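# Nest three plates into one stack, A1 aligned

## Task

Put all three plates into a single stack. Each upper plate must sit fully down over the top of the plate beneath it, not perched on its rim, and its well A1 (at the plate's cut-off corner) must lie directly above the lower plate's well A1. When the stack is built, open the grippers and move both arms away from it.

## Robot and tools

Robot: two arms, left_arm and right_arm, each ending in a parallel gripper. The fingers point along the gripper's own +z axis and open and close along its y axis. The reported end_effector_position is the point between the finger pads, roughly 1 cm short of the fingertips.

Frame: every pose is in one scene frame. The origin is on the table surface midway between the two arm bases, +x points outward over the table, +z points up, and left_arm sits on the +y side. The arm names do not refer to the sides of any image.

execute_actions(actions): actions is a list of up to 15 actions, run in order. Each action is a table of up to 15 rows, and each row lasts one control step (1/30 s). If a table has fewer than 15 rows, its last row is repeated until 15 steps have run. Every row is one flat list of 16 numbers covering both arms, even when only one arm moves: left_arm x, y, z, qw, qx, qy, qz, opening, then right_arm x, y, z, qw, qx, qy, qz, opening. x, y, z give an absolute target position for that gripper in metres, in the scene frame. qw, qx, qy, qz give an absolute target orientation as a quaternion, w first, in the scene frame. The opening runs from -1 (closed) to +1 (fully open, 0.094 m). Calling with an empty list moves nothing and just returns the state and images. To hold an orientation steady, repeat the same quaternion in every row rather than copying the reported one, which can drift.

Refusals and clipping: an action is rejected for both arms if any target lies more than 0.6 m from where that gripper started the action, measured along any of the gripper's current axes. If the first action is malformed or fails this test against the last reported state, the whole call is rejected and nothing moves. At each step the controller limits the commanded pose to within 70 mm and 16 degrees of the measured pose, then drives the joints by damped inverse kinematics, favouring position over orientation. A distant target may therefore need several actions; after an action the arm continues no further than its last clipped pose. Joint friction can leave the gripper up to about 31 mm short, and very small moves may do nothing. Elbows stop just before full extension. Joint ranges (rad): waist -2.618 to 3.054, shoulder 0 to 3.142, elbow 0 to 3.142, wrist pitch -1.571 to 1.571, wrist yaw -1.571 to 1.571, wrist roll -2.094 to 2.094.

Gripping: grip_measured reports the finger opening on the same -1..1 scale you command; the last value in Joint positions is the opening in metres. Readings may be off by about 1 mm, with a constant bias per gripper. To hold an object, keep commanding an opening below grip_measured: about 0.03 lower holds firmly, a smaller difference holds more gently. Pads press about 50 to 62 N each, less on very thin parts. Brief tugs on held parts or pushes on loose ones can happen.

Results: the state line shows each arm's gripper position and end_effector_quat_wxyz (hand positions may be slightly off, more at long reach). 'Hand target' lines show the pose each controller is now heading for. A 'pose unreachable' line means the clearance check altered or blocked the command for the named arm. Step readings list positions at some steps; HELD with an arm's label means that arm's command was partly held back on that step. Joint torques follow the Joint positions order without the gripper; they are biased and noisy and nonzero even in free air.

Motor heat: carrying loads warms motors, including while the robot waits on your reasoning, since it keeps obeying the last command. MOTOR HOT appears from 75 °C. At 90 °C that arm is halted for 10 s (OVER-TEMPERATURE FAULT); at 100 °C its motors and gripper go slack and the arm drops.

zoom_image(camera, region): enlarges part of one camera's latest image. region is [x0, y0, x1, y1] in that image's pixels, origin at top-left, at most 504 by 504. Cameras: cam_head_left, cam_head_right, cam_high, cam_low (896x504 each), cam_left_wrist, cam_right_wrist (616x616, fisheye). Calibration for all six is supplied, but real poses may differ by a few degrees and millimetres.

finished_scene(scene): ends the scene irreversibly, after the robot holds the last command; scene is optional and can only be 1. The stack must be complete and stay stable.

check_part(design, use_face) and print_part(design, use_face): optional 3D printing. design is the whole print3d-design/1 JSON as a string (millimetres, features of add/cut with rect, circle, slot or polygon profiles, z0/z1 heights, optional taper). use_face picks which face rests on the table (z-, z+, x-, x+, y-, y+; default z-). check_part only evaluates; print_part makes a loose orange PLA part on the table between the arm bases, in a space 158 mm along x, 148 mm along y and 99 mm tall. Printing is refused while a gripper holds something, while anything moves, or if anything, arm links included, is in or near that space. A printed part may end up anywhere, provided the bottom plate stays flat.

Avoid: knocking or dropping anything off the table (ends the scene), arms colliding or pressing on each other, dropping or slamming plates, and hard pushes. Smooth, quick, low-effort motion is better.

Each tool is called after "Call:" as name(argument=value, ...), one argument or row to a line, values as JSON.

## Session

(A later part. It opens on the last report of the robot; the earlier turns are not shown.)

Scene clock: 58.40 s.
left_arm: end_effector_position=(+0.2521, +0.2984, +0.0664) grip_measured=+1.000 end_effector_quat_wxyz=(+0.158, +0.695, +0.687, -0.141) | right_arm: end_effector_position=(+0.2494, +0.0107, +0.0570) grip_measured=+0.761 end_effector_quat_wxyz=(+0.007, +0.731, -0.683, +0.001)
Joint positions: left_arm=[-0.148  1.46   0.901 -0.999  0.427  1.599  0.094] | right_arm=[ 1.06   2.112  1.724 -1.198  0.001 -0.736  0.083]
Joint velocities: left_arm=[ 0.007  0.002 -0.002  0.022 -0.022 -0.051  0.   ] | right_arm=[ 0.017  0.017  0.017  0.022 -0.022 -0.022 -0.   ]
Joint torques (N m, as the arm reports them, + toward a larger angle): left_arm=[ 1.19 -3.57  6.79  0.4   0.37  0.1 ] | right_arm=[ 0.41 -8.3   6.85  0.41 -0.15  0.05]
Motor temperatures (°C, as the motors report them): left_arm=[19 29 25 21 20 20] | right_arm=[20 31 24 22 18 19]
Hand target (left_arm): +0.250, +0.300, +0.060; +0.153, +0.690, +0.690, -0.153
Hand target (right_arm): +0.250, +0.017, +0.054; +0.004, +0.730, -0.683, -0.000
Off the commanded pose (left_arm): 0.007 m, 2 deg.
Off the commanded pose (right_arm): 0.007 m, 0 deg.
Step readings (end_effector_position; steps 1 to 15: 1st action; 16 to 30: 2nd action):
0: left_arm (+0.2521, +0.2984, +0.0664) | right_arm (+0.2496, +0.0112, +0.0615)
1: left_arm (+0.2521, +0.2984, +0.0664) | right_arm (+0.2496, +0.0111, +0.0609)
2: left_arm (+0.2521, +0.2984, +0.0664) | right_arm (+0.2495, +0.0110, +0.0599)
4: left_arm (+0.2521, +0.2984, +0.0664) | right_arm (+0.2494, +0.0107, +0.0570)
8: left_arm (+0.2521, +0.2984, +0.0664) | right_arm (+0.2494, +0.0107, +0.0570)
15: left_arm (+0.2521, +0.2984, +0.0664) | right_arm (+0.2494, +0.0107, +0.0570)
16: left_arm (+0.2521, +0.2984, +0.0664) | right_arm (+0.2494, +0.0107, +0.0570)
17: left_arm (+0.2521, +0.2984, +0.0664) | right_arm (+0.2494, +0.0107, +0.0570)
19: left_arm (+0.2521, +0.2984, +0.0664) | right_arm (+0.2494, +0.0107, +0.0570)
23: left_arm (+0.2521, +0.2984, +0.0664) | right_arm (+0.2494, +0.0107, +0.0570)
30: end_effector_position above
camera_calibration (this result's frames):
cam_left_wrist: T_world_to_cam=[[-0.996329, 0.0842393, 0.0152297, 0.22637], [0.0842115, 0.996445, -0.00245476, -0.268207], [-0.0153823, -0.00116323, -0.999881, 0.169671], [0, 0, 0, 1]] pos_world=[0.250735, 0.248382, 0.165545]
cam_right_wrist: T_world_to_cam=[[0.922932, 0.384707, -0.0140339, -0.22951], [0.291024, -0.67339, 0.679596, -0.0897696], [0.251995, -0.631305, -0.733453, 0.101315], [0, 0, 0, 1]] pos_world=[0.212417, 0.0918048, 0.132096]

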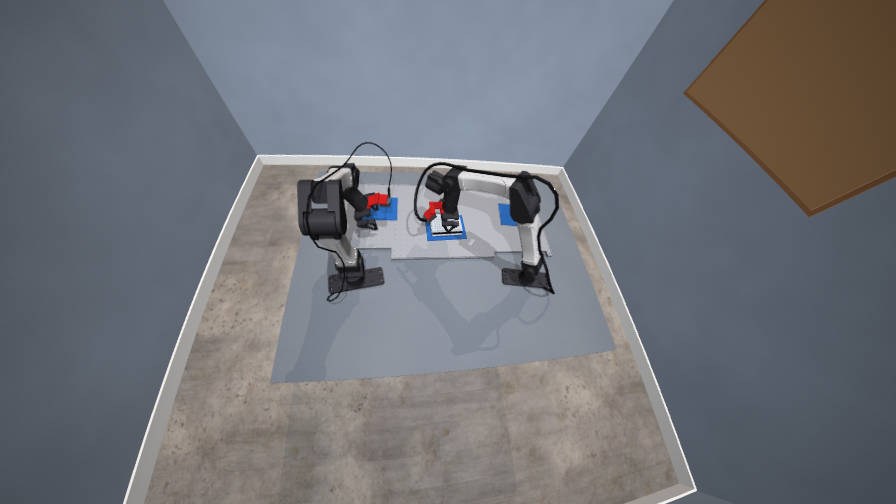

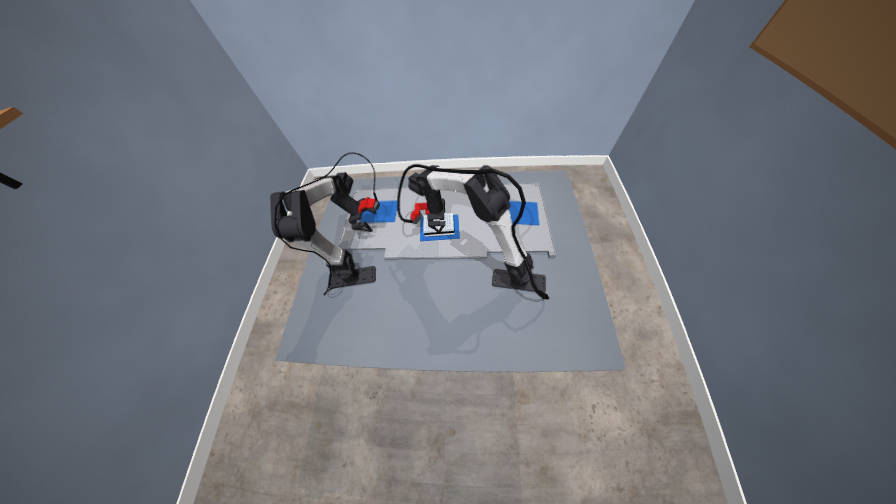

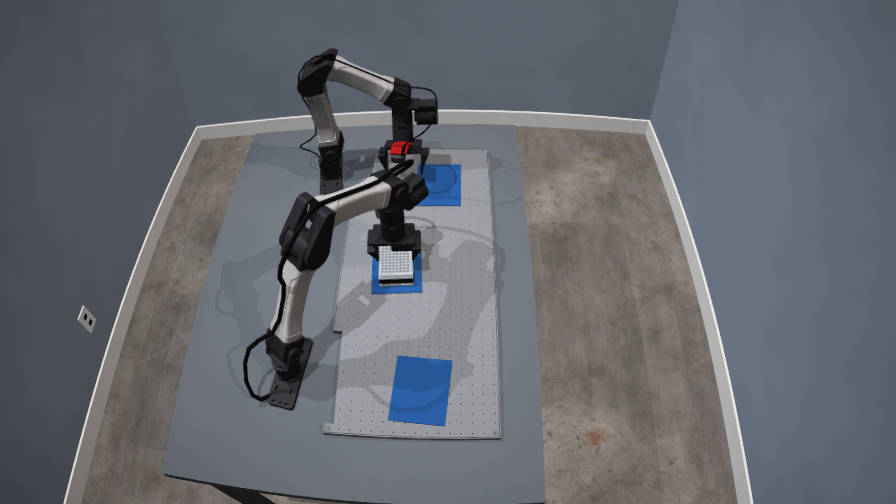

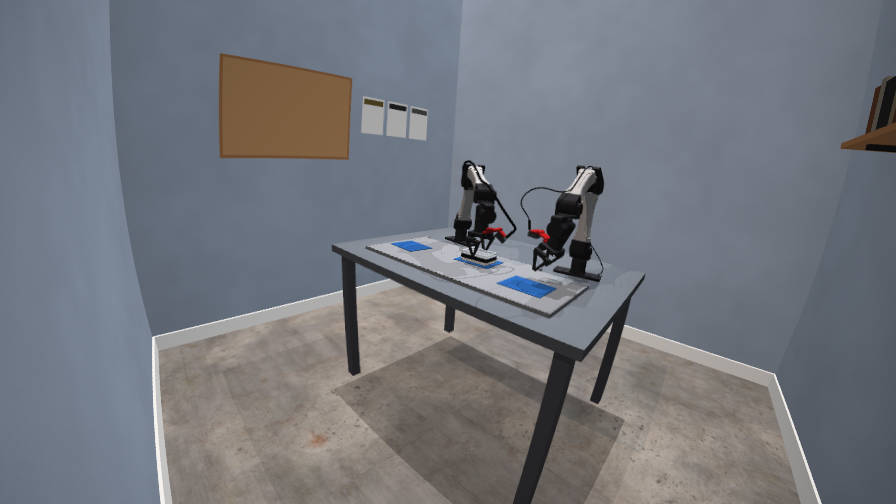

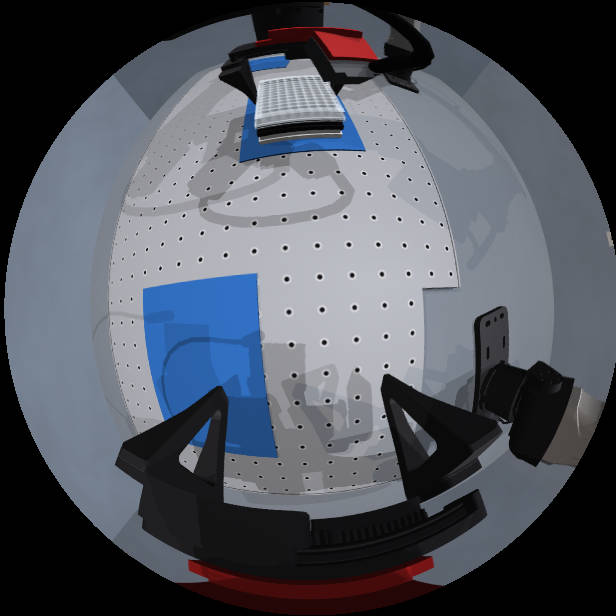

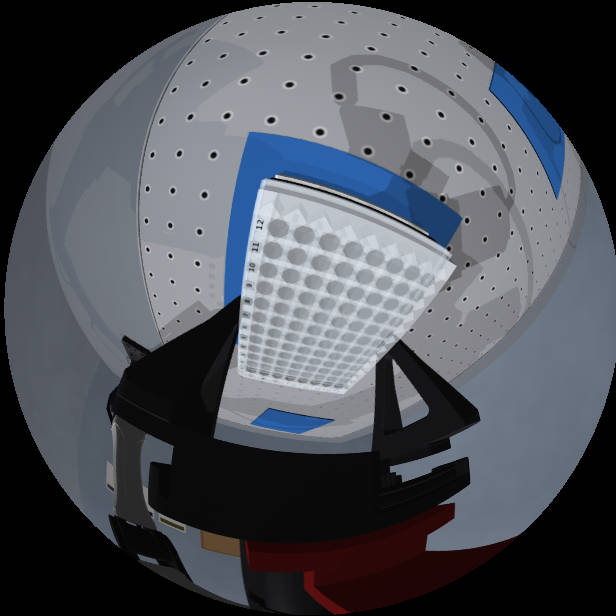

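Looks seated at this end. Release and lift.

Call:
execute_actions(
  actions=[
    [[0.25,0.30,0.06,0.153,0.69,0.69,-0.153,1,0.2505,0.0172,0.055,-0.004,-0.730,0.683,0,0.85]],
    [[0.25,0.30,0.06,0.153,0.69,0.69,-0.153,1,0.2505,0.015,0.07,0,-0.730,0.683,0,1]],
    [[0.25,0.30,0.06,0.153,0.69,0.69,-0.153,1,0.2505,0.012,0.11,0,-0.730,0.683,0,1]],
    [[0.25,0.30,0.06,0.153,0.69,0.69,-0.153,1,0.2505,-0.06,0.13,0,-0.730,0.683,0,1]],
    [[0.25,0.30,0.06,0.153,0.69,0.69,-0.153,1,0.2505,-0.15,0.12,0,-0.730,0.683,0,1]],
    [[0.25,0.30,0.06,0.153,0.69,0.69,-0.153,1,0.2505,-0.24,0.08,0,-0.730,0.683,0,1]],
    [[0.25,0.30,0.06,0.153,0.69,0.69,-0.153,1,0.2505,-0.24,0.08,0,-0.730,0.683,0,1]],
  ],
)

Call:
zoom_image(
  camera="cam_left_wrist",
  region=[230,60,370,165],
)

Call:
zoom_image(
  camera="cam_low",
  region=[445,235,515,280],
)

Call:
zoom_image(
  camera="cam_right_wrist",
  region=[250,0,610,250],
)

Scene clock: 63.03 s.
left_arm: end_effector_position=(+0.2521, +0.2984, +0.0664) grip_measured=+1.000 end_effector_quat_wxyz=(+0.158, +0.695, +0.687, -0.141) | right_arm: end_effector_position=(+0.2510, -0.2405, +0.0790) grip_measured=+0.997 end_effector_quat_wxyz=(+0.013, +0.729, -0.685, -0.001)
Joint positions: left_arm=[-0.148  1.46   0.901 -0.999  0.427  1.599  0.094] | right_arm=[ 0.416  1.563  1.112 -1.144  0.013 -1.374  0.094]
Joint velocities: left_arm=[-0.017  0.007 -0.007 -0.066 -0.051 -0.022  0.   ] | right_arm=[-0.012  0.012 -0.002 -0.037 -0.051  0.037  0.001]
Joint torques (N m, as the arm reports them, + toward a larger angle): left_arm=[ 1.38 -3.73  6.66  0.39  0.44  0.08] | right_arm=[-0.53 -6.7   4.27  0.44 -0.28 -0.11]
Motor temperatures (°C, as the motors report them): left_arm=[19 29 25 21 20 20] | right_arm=[20 32 24 22 18 19]
Hand target (left_arm): +0.250, +0.300, +0.060; +0.153, +0.690, +0.690, -0.153
Hand target (right_arm): +0.250, -0.240, +0.080; +0.000, +0.730, -0.683, +0.000
Off the commanded pose (left_arm): 0.007 m, 2 deg.
Off the commanded pose (right_arm): 0.001 m, 2 deg.
Step readings (end_effector_position; steps 1 to 15: 1st action; 16 to 30: 2nd action; 31 to 45: 3rd action; 46 to 60: 4th action; 61 to 75: 5th action; 76 to 90: 6th action; 91 to 105: 7th action):
0: left_arm (+0.2521, +0.2984, +0.0664) | right_arm (+0.2494, +0.0107, +0.0570)
1: left_arm (+0.2521, +0.2984, +0.0664) | right_arm (+0.2494, +0.0107, +0.0570)
2: left_arm (+0.2521, +0.2984, +0.0664) | right_arm (+0.2494, +0.0107, +0.0570)
4: left_arm (+0.2521, +0.2984, +0.0664) | right_arm (+0.2492, +0.0105, +0.0552)
8: left_arm (+0.2521, +0.2984, +0.0664) | right_arm (+0.2491, +0.0103, +0.0539)
15: left_arm (+0.2521, +0.2984, +0.0664) | right_arm (+0.2491, +0.0103, +0.0539)
16: left_arm (+0.2521, +0.2984, +0.0664) | right_arm (+0.2490, +0.0102, +0.0543)
17: left_arm (+0.2521, +0.2984, +0.0664) | right_arm (+0.2489, +0.0101, +0.0549)
19: left_arm (+0.2521, +0.2984, +0.0664) | right_arm (+0.2492, +0.0105, +0.0564)
23: left_arm (+0.2521, +0.2984, +0.0664) | right_arm (+0.2494, +0.0108, +0.0572)
30: left_arm (+0.2521, +0.2984, +0.0664) | right_arm (+0.2489, +0.0101, +0.0573)
31: left_arm (+0.2521, +0.2984, +0.0664) | right_arm (+0.2486, +0.0097, +0.0613)
32: left_arm (+0.2521, +0.2984, +0.0664) | right_arm (+0.2484, +0.0095, +0.0664)
34: left_arm (+0.2521, +0.2984, +0.0664) | right_arm (+0.2517, +0.0137, +0.0823)
38: left_arm (+0.2521, +0.2984, +0.0664) | right_arm (+0.2548, +0.0175, +0.1017)
45: left_arm (+0.2521, +0.2984, +0.0664) | right_arm (+0.2504, +0.0120, +0.1025)
46: left_arm (+0.2521, +0.2984, +0.0664) | right_arm (+0.2507, +0.0080, +0.1024)
47: left_arm (+0.2521, +0.2984, +0.0664) | right_arm (+0.2478, -0.0045, +0.1023)
49: left_arm (+0.2521, +0.2984, +0.0664) | right_arm (+0.2462, -0.0354, +0.1093)
53: left_arm (+0.2521, +0.2984, +0.0664) | right_arm (+0.2566, -0.0590, +0.1301)
60: left_arm (+0.2521, +0.2984, +0.0664) | right_arm (+0.2563, -0.0589, +0.1329)
61: left_arm (+0.2521, +0.2984, +0.0664) | right_arm (+0.2568, -0.0627, +0.1298)
62: left_arm (+0.2521, +0.2984, +0.0664) | right_arm (+0.2536, -0.0764, +0.1246)
64: left_arm (+0.2521, +0.2984, +0.0664) | right_arm (+0.2471, -0.1164, +0.1159)
68: left_arm (+0.2521, +0.2984, +0.0664) | right_arm (+0.2489, -0.1544, +0.1161)
75: left_arm (+0.2521, +0.2984, +0.0664) | right_arm (+0.2518, -0.1526, +0.1195)
76: left_arm (+0.2521, +0.2984, +0.0664) | right_arm (+0.2534, -0.1561, +0.1156)
77: left_arm (+0.2521, +0.2984, +0.0664) | right_arm (+0.2519, -0.1693, +0.1081)
79: left_arm (+0.2521, +0.2984, +0.0664) | right_arm (+0.2428, -0.2087, +0.0914)
83: left_arm (+0.2521, +0.2984, +0.0664) | right_arm (+0.2368, -0.2456, +0.0765)
90: left_arm (+0.2521, +0.2984, +0.0664) | right_arm (+0.2481, -0.2423, +0.0791)
91: left_arm (+0.2521, +0.2984, +0.0664) | right_arm (+0.2488, -0.2420, +0.0791)
92: left_arm (+0.2521, +0.2984, +0.0664) | right_arm (+0.2493, -0.2416, +0.0790)
94: left_arm (+0.2521, +0.2984, +0.0664) | right_arm (+0.2500, -0.2413, +0.0790)
98: left_arm (+0.2521, +0.2984, +0.0664) | right_arm (+0.2507, -0.2408, +0.0790)
105: end_effector_position above
camera_calibration (this result's frames):
cam_left_wrist: T_world_to_cam=[[-0.996329, 0.0842393, 0.0152297, 0.22637], [0.0842115, 0.996445, -0.00245476, -0.268207], [-0.0153823, -0.00116323, -0.999881, 0.169671], [0, 0, 0, 1]] pos_world=[0.250735, 0.248382, 0.165545]
cam_right_wrist: T_world_to_cam=[[0.924987, 0.379029, -0.0271394, -0.134961], [0.294891, -0.670942, 0.68035, -0.274826], [0.239663, -0.637318, -0.732385, -0.0399787], [0, 0, 0, 1]] pos_world=[0.215462, -0.158717, 0.154035]

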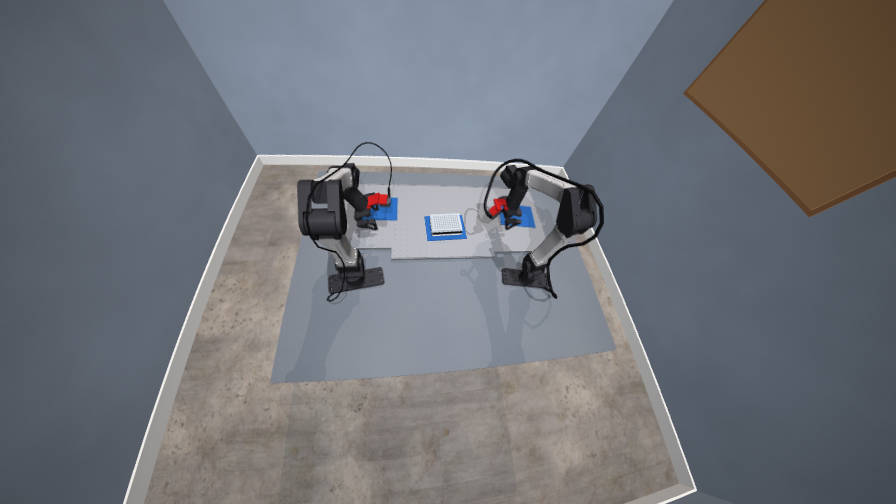

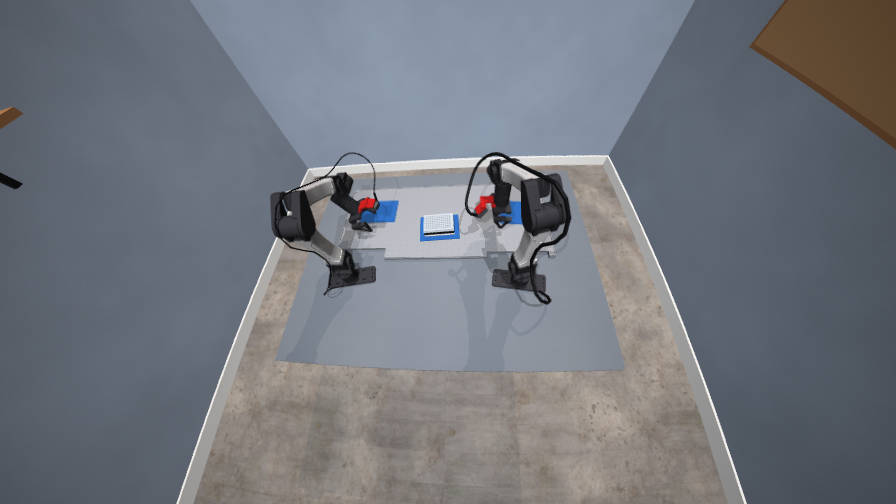

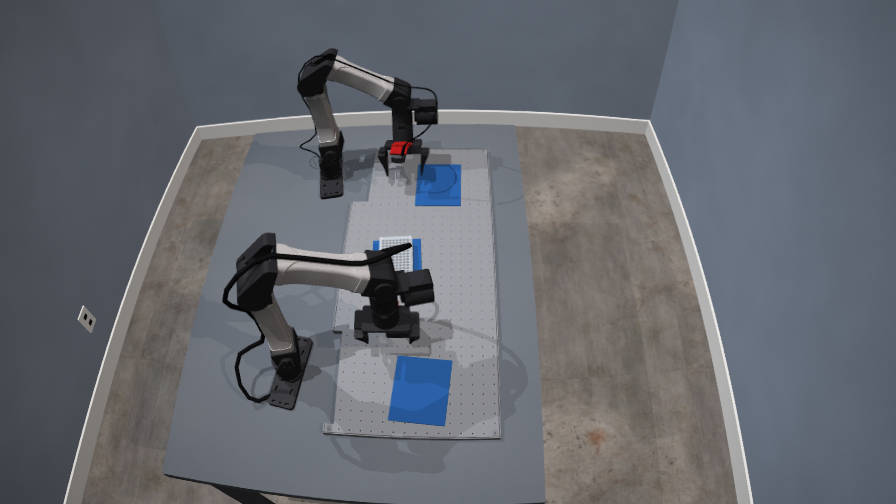

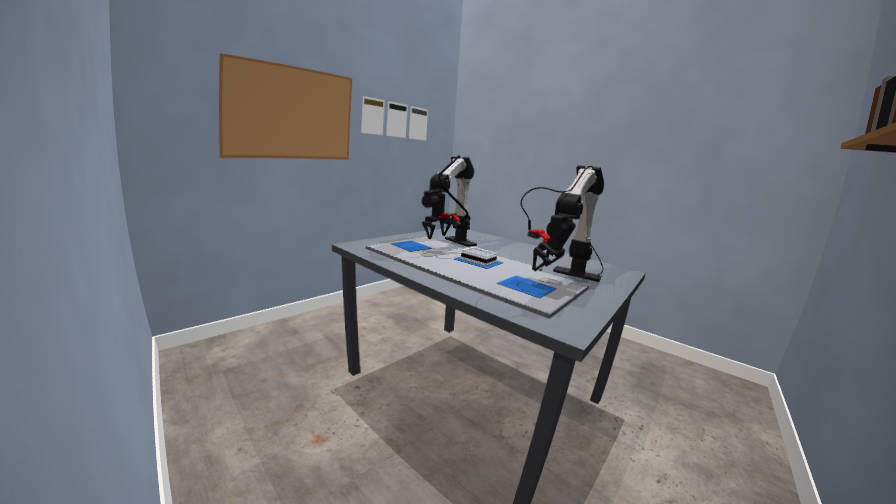

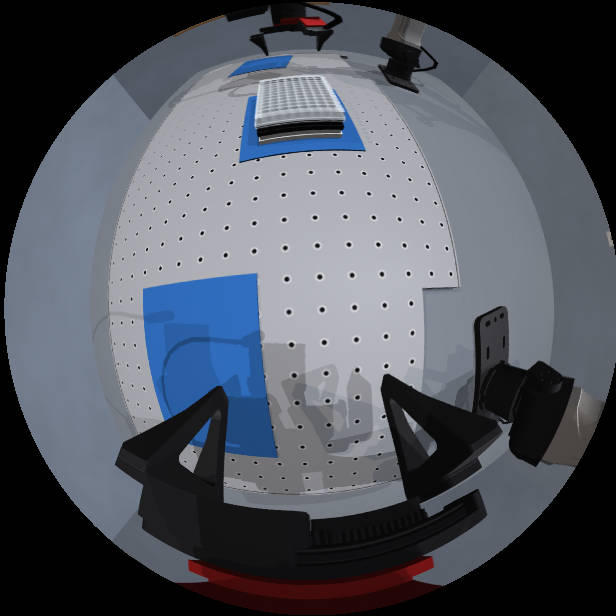

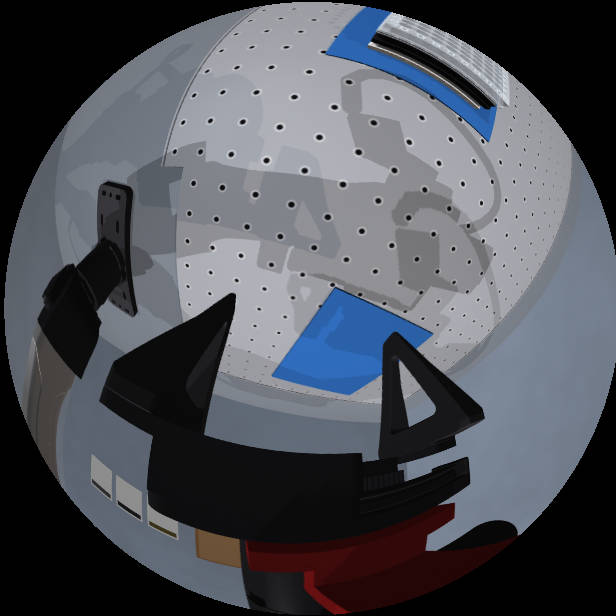

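Region (230, 60, 370, 165) of cam_left_wrist's 616x616 image, scaled by 3.600, with more detail than that image has; it fills the top 378 rows of this view, and the rest is white.

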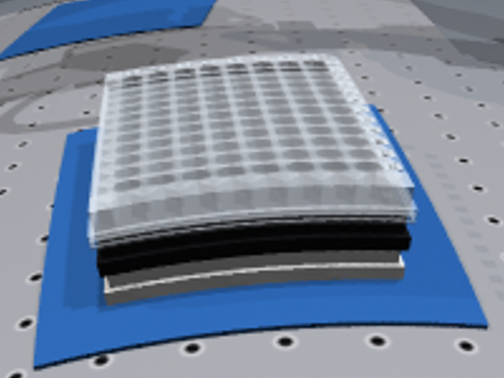

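Region (445, 235, 515, 280) of cam_low's 896x504 image, scaled by 7.200, with more detail than that image has; it fills the top 324 rows of this view, and the rest is white.

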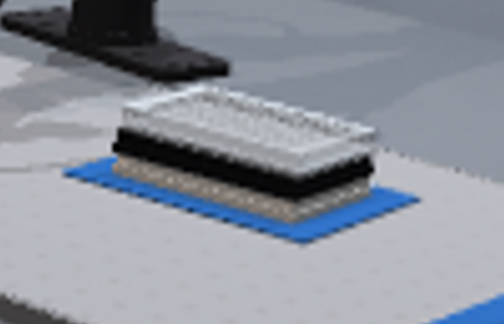

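Region (250, 0, 610, 250) of cam_right_wrist's 616x616 image, scaled by 1.400, with more detail than that image has; it fills the top 350 rows of this view, and the rest is white.

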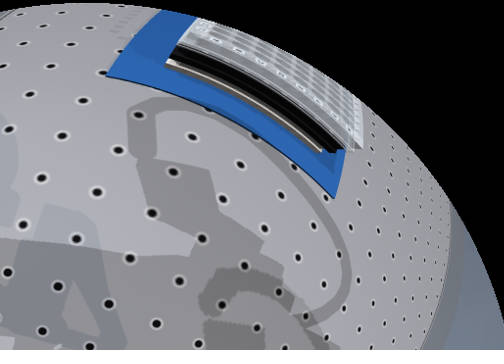

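Call:
execute_actions(
  actions=[
    [[0.25,0.30,0.06,0.153,0.69,0.69,-0.153,1,0.28,-0.2,0.07,0.25,-0.686,0.642,0.234,1]],
    [[0.25,0.30,0.06,0.153,0.69,0.69,-0.153,1,0.28,-0.2,0.07,0.25,-0.686,0.642,0.234,1]],
  ],
)

Call:
zoom_image(
  camera="cam_right_wrist",
  region=[200,50,500,300],
)

Call:
zoom_image(
  camera="cam_head_right",
  region=[410,205,470,245],
)

Scene clock: 65.03 s.
left_arm: end_effector_position=(+0.2521, +0.2984, +0.0664) grip_measured=+1.000 end_effector_quat_wxyz=(+0.158, +0.695, +0.687, -0.141) | right_arm: end_effector_position=(+0.2796, -0.2011, +0.0744) grip_measured=+0.997 end_effector_quat_wxyz=(-0.245, +0.687, -0.646, -0.227)
Joint positions: left_arm=[-0.148  1.46   0.901 -0.999  0.427  1.599  0.094] | right_arm=[ 0.141  1.667  1.043 -0.956 -0.68  -1.652  0.094]
Joint velocities: left_arm=[-0.027  0.002  0.002 -0.007 -0.037 -0.037  0.   ] | right_arm=[-0.002 -0.017 -0.002 -0.037 -0.037 -0.007 -0.001]
Joint torques (N m, as the arm reports them, + toward a larger angle): left_arm=[ 1.31 -3.63  6.71  0.37  0.44  0.11] | right_arm=[-0.53 -4.68  4.63  0.41 -0.68 -0.09]
Motor temperatures (°C, as the motors report them): left_arm=[19 28 25 21 20 20] | right_arm=[20 32 24 22 18 19]
Hand target (left_arm): +0.250, +0.300, +0.060; +0.153, +0.690, +0.690, -0.153
Hand target (right_arm): +0.280, -0.200, +0.070; -0.250, +0.686, -0.642, -0.233
Off the commanded pose (left_arm): 0.007 m, 2 deg.
Off the commanded pose (right_arm): 0.005 m, 1 deg.
Step readings (end_effector_position; steps 1 to 15: 1st action; 16 to 30: 2nd action):
0: left_arm (+0.2521, +0.2984, +0.0664) | right_arm (+0.2511, -0.2405, +0.0790)
1: left_arm (+0.2521, +0.2984, +0.0664) | right_arm (+0.2515, -0.2362, +0.0781)
2: left_arm (+0.2521, +0.2984, +0.0664) | right_arm (+0.2541, -0.2309, +0.0768)
4: left_arm (+0.2521, +0.2984, +0.0664) | right_arm (+0.2615, -0.2249, +0.0729)
8: left_arm (+0.2521, +0.2984, +0.0664) | right_arm (+0.2761, -0.2210, +0.0735)
15: left_arm (+0.2521, +0.2984, +0.0664) | right_arm (+0.2782, -0.2153, +0.0707)
16: left_arm (+0.2521, +0.2984, +0.0664) | right_arm (+0.2780, -0.2129, +0.0703)
17: left_arm (+0.2521, +0.2984, +0.0664) | right_arm (+0.2781, -0.2105, +0.0703)
19: left_arm (+0.2521, +0.2984, +0.0664) | right_arm (+0.2786, -0.2070, +0.0707)
23: left_arm (+0.2521, +0.2984, +0.0664) | right_arm (+0.2793, -0.2033, +0.0727)
30: end_effector_position above
camera_calibration (this result's frames):
cam_left_wrist: T_world_to_cam=[[-0.996329, 0.0842393, 0.0152297, 0.22637], [0.0842115, 0.996445, -0.00245476, -0.268207], [-0.0153823, -0.00116323, -0.999881, 0.169671], [0, 0, 0, 1]] pos_world=[0.250735, 0.248382, 0.165545]
cam_right_wrist: T_world_to_cam=[[0.924649, 0.294711, 0.241182, -0.213307], [0.279766, -0.955372, 0.0948394, -0.263119], [0.258369, -0.0202187, -0.965835, 0.1112], [0, 0, 0, 1]] pos_world=[0.242115, -0.186264, 0.183801]

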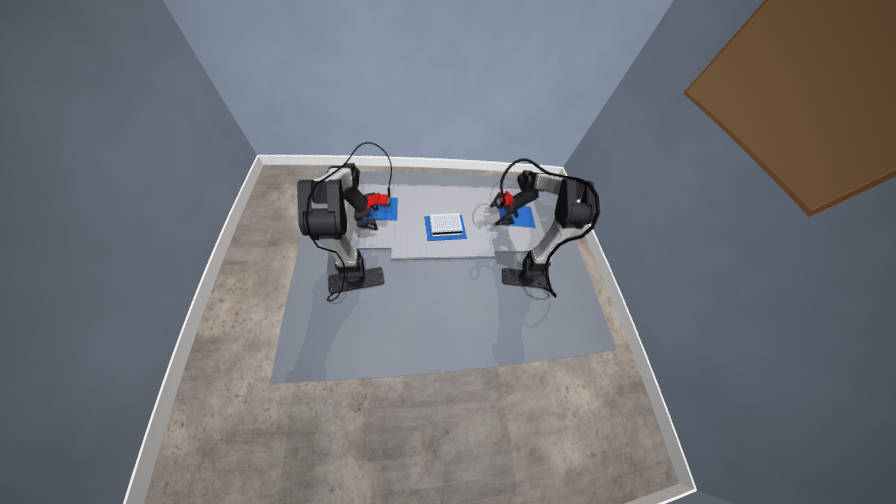

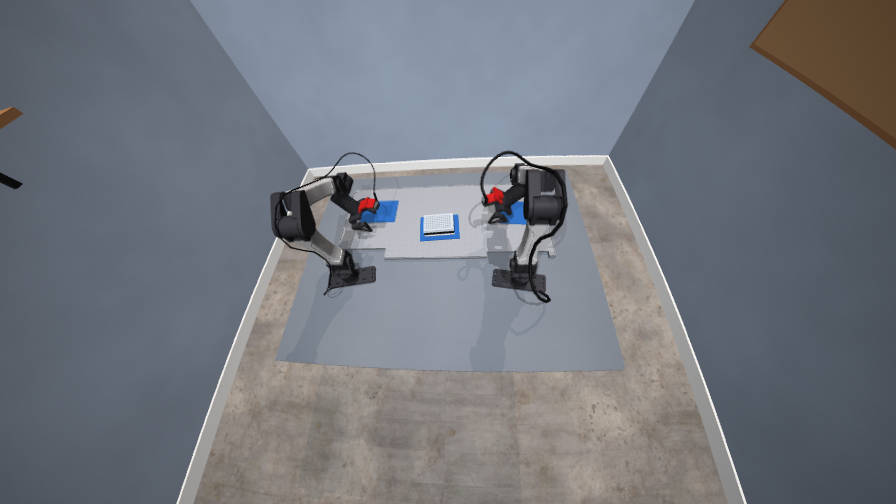

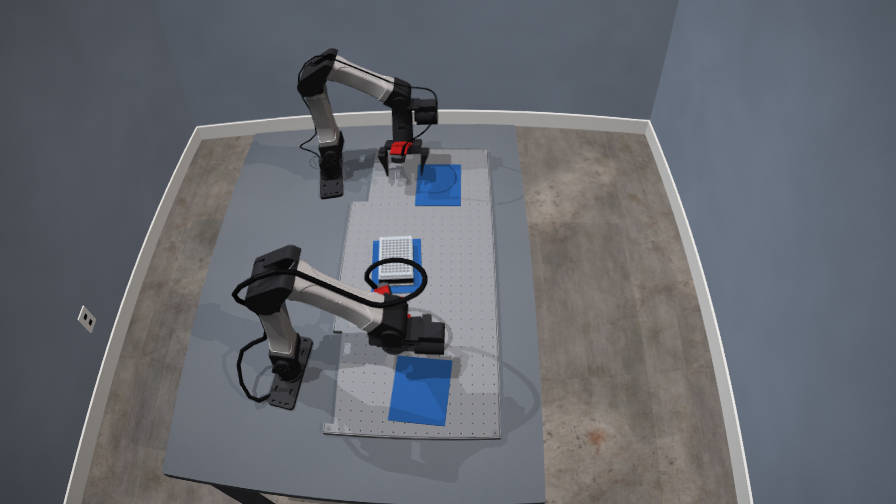

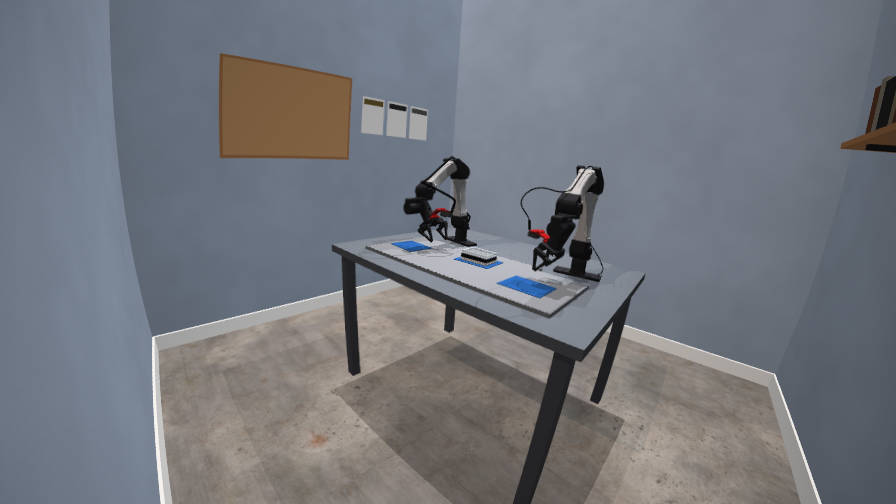

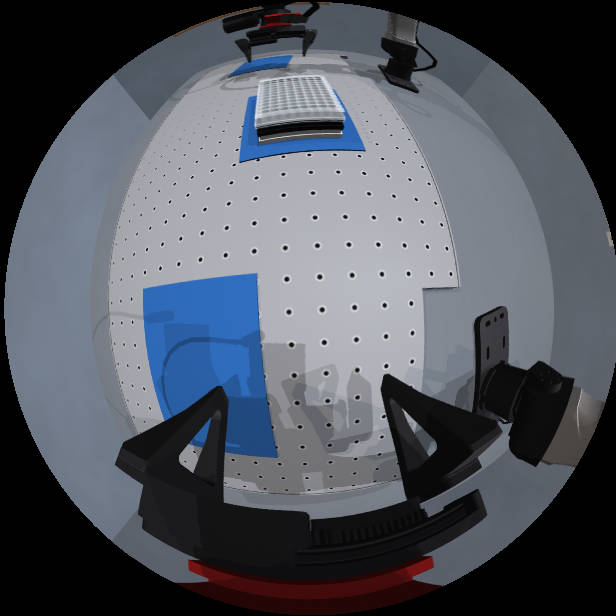

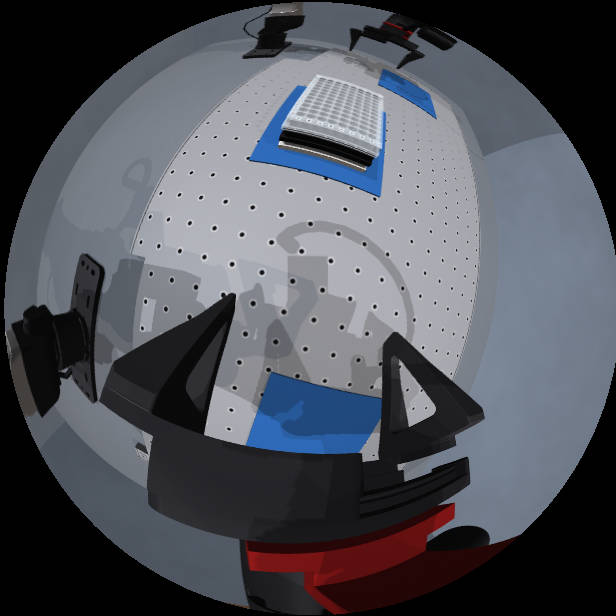

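Region (200, 50, 500, 300) of cam_right_wrist's 616x616 image, scaled by 1.680, with more detail than that image has.

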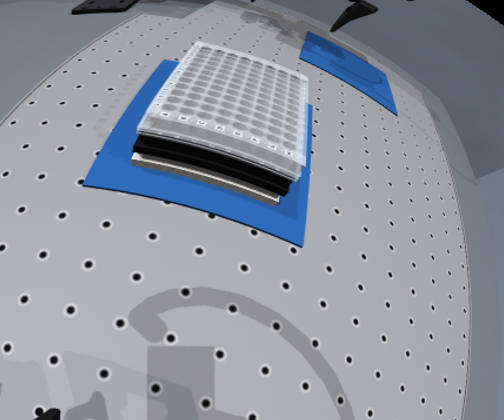

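Region (410, 205, 470, 245) of cam_head_right's 896x504 image, scaled by 8.400, with more detail than that image has.

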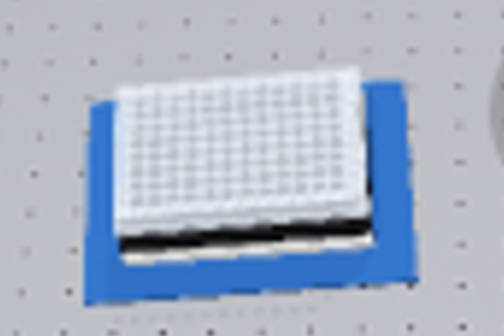

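Call:
zoom_image(
  camera="cam_right_wrist",
  region=[265,100,395,185],
)

Call:
zoom_image(
  camera="cam_low",
  region=[456,243,502,270],
)

Region (265, 100, 395, 185) of cam_right_wrist's 616x616 image, scaled by 3.877, with more detail than that image has; it fills the top 330 rows of this view, and the rest is white.

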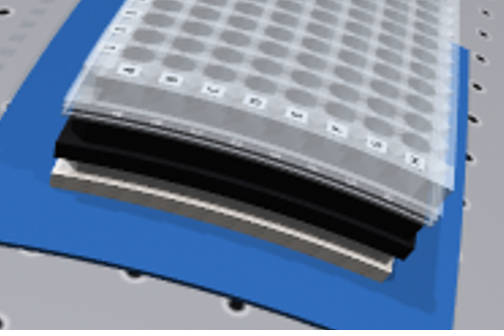

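Region (456, 243, 502, 270) of cam_low's 896x504 image, scaled by 10.957, with more detail than that image has; it fills the top 296 rows of this view, and the rest is white.

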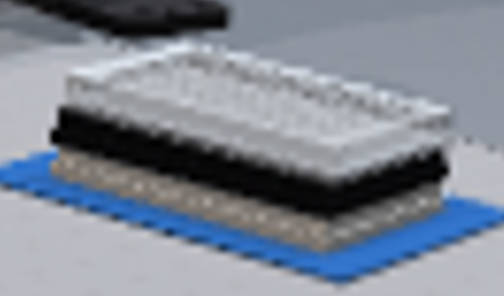

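Call:
execute_actions(
  actions=[
    [[0.246,0.2,0.058,0.153,0.69,0.69,-0.153,-1,0.28,-0.2,0.07,0.25,-0.686,0.642,0.234,1]],
    [[0.246,0.13,0.058,0.153,0.69,0.69,-0.153,-1,0.28,-0.2,0.07,0.25,-0.686,0.642,0.234,1]],
    [[0.246,0.11,0.058,0.153,0.69,0.69,-0.153,-1,0.28,-0.2,0.07,0.25,-0.686,0.642,0.234,1]],
  ],
)

Call:
zoom_image(
  camera="cam_low",
  region=[450,225,530,280],
)

Scene clock: 68.17 s.
left_arm: end_effector_position=(+0.2415, +0.1143, +0.0613) grip_measured=-0.982 end_effector_quat_wxyz=(+0.153, +0.692, +0.688, -0.157) | right_arm: end_effector_position=(+0.2797, -0.2006, +0.0749) grip_measured=+0.997 end_effector_quat_wxyz=(-0.247, +0.688, -0.644, -0.228)
Joint positions: left_arm=[-0.833  1.611  1.007 -0.689  0.348  0.861  0.001] | right_arm=[ 0.141  1.667  1.043 -0.955 -0.685 -1.656  0.094]
Joint velocities: left_arm=[ 0.012  0.007 -0.002 -0.095 -0.11   0.007  0.   ] | right_arm=[-0.002 -0.012 -0.007 -0.051 -0.051 -0.066 -0.001]
Joint torques (N m, as the arm reports them, + toward a larger angle): left_arm=[-0.73 -5.31  9.46  1.17  0.15 -0.08] | right_arm=[-0.54 -4.5   4.67  0.41 -0.7  -0.09]
Motor temperatures (°C, as the motors report them): left_arm=[19 28 25 21 21 20] | right_arm=[20 31 24 22 18 19]
Hand target (left_arm): +0.246, +0.110, +0.058; +0.153, +0.690, +0.690, -0.153
Hand target (right_arm): +0.280, -0.200, +0.070; -0.250, +0.686, -0.642, -0.234
Off the commanded pose (left_arm): 0.007 m, 1 deg.
Off the commanded pose (right_arm): 0.005 m, 1 deg.
Step readings (end_effector_position; steps 1 to 15: 1st action; 16 to 30: 2nd action; 31 to 45: 3rd action):
0: left_arm (+0.2521, +0.2984, +0.0664) | right_arm (+0.2797, -0.2006, +0.0749)
1: left_arm (+0.2514, +0.2926, +0.0653) | right_arm (+0.2797, -0.2006, +0.0749)
2: left_arm (+0.2491, +0.2765, +0.0646) | right_arm (+0.2797, -0.2006, +0.0749)
4: left_arm (+0.2390, +0.2382, +0.0648) | right_arm (+0.2797, -0.2006, +0.0749)
8: left_arm (+0.2338, +0.2046, +0.0667) | right_arm (+0.2797, -0.2006, +0.0749)
15: left_arm (+0.2449, +0.2024, +0.0673) | right_arm (+0.2797, -0.2006, +0.0749)
16: left_arm (+0.2439, +0.1975, +0.0666) | right_arm (+0.2797, -0.2006, +0.0749)
17: left_arm (+0.2400, +0.1826, +0.0664) | right_arm (+0.2797, -0.2006, +0.0749)
19: left_arm (+0.2311, +0.1507, +0.0659) | right_arm (+0.2797, -0.2006, +0.0749)
23: left_arm (+0.2337, +0.1333, +0.0612) | right_arm (+0.2797, -0.2006, +0.0749)
30: left_arm (+0.2390, +0.1335, +0.0606) | right_arm (+0.2797, -0.2006, +0.0749)
31: left_arm (+0.2394, +0.1320, +0.0607) | right_arm (+0.2797, -0.2006, +0.0749)
32: left_arm (+0.2398, +0.1277, +0.0610) | right_arm (+0.2797, -0.2006, +0.0749)
34: left_arm (+0.2399, +0.1179, +0.0619) | right_arm (+0.2797, -0.2006, +0.0749)
38: left_arm (+0.2409, +0.1138, +0.0615) | right_arm (+0.2797, -0.2006, +0.0749)
45: end_effector_position above
camera_calibration (this result's frames):
cam_left_wrist: T_world_to_cam=[[-0.995391, 0.0852837, 0.0438634, 0.22928], [0.0844199, 0.996205, -0.0211844, -0.0827624], [-0.0455036, -0.0173838, -0.998813, 0.173227], [0, 0, 0, 1]] pos_world=[0.243092, 0.0659059, 0.161211]
cam_right_wrist: T_world_to_cam=[[0.92309, 0.296402, 0.245054, -0.213181], [0.282297, -0.954939, 0.0916568, -0.263037], [0.261179, -0.0154296, -0.965167, 0.111751], [0, 0, 0, 1]] pos_world=[0.241852, -0.186273, 0.184208]

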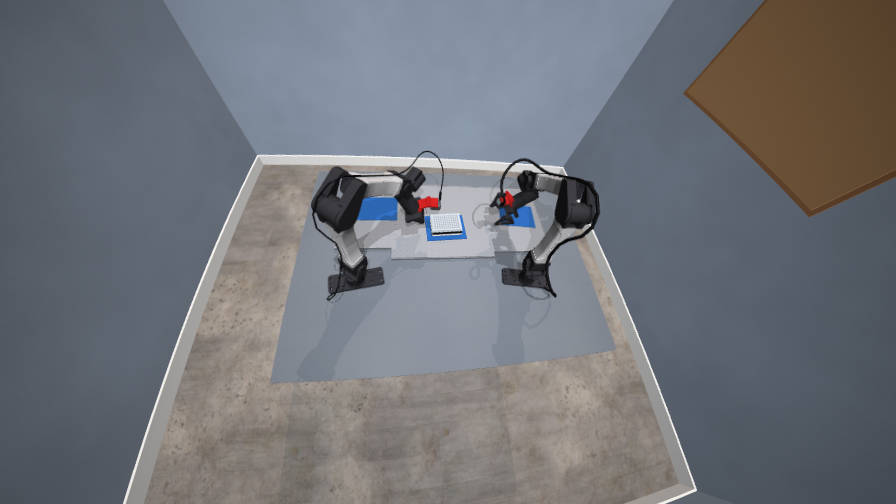

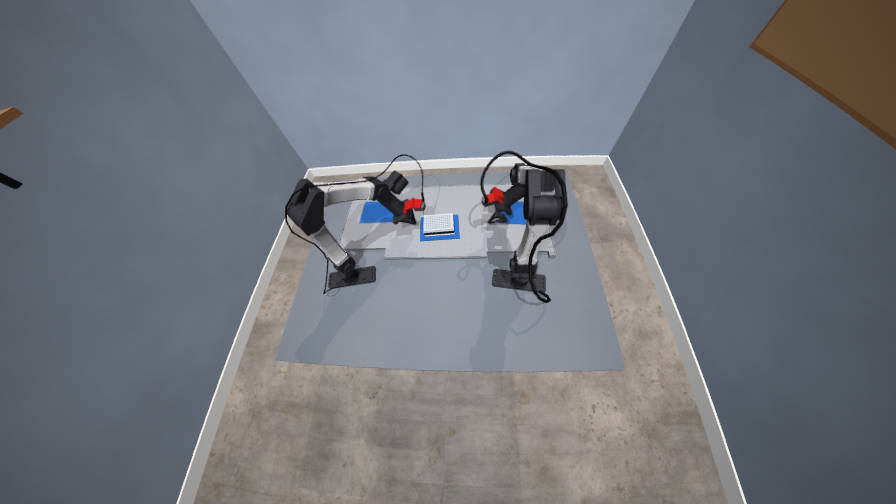

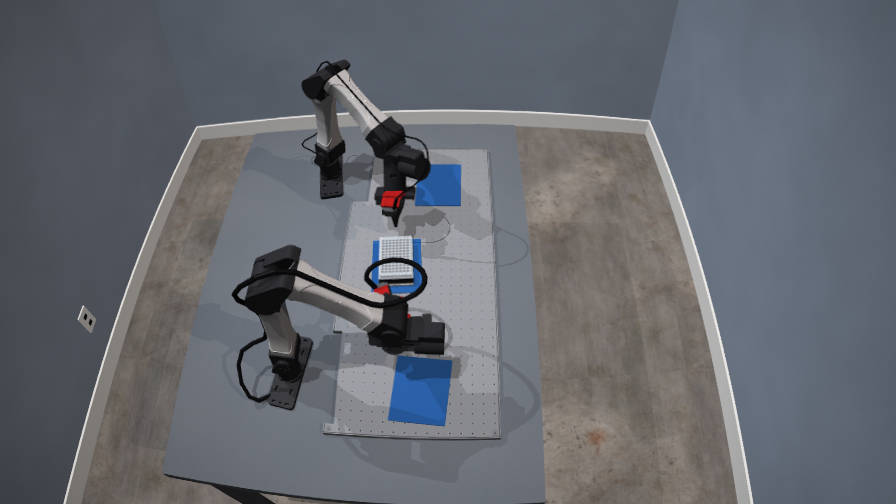

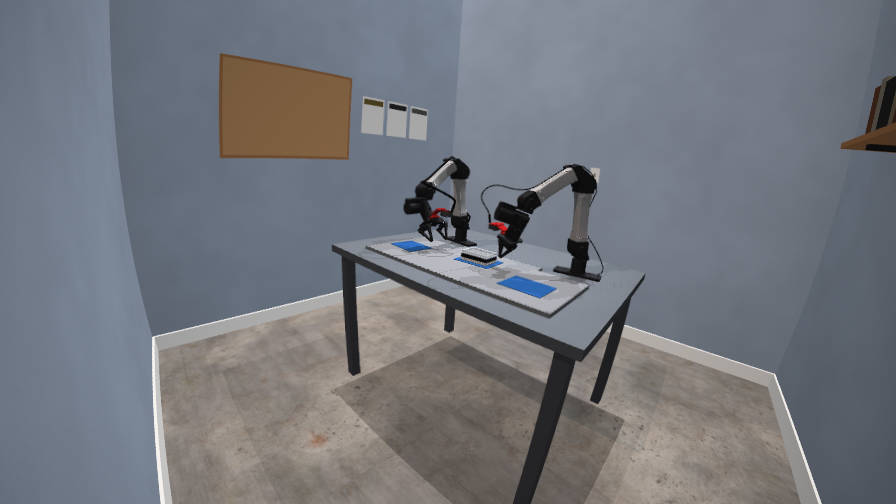

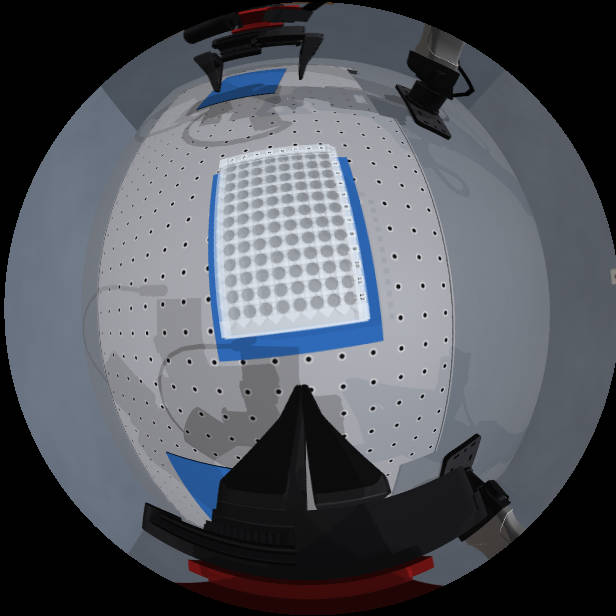

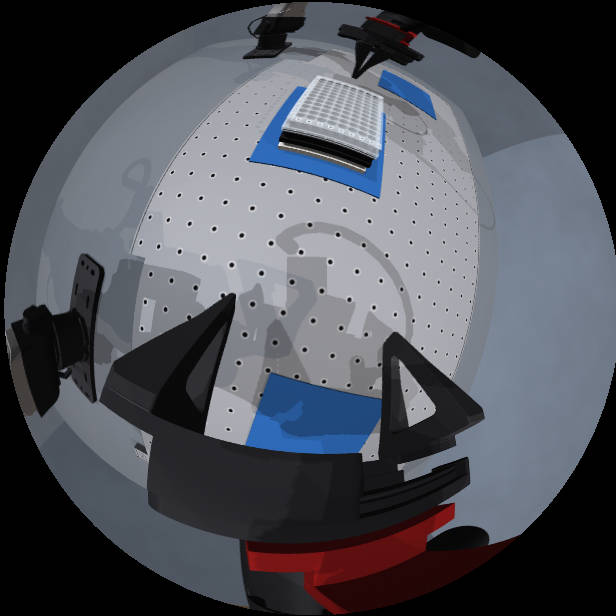

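Region (450, 225, 530, 280) of cam_low's 896x504 image, scaled by 6.300, with more detail than that image has; it fills the top 346 rows of this view, and the rest is white.

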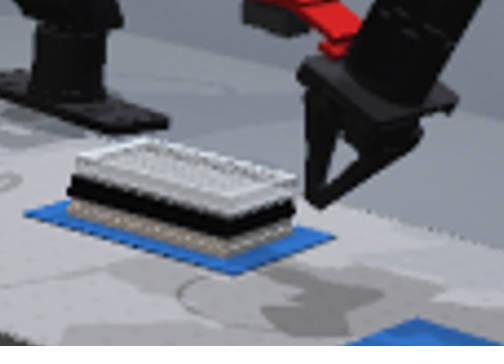

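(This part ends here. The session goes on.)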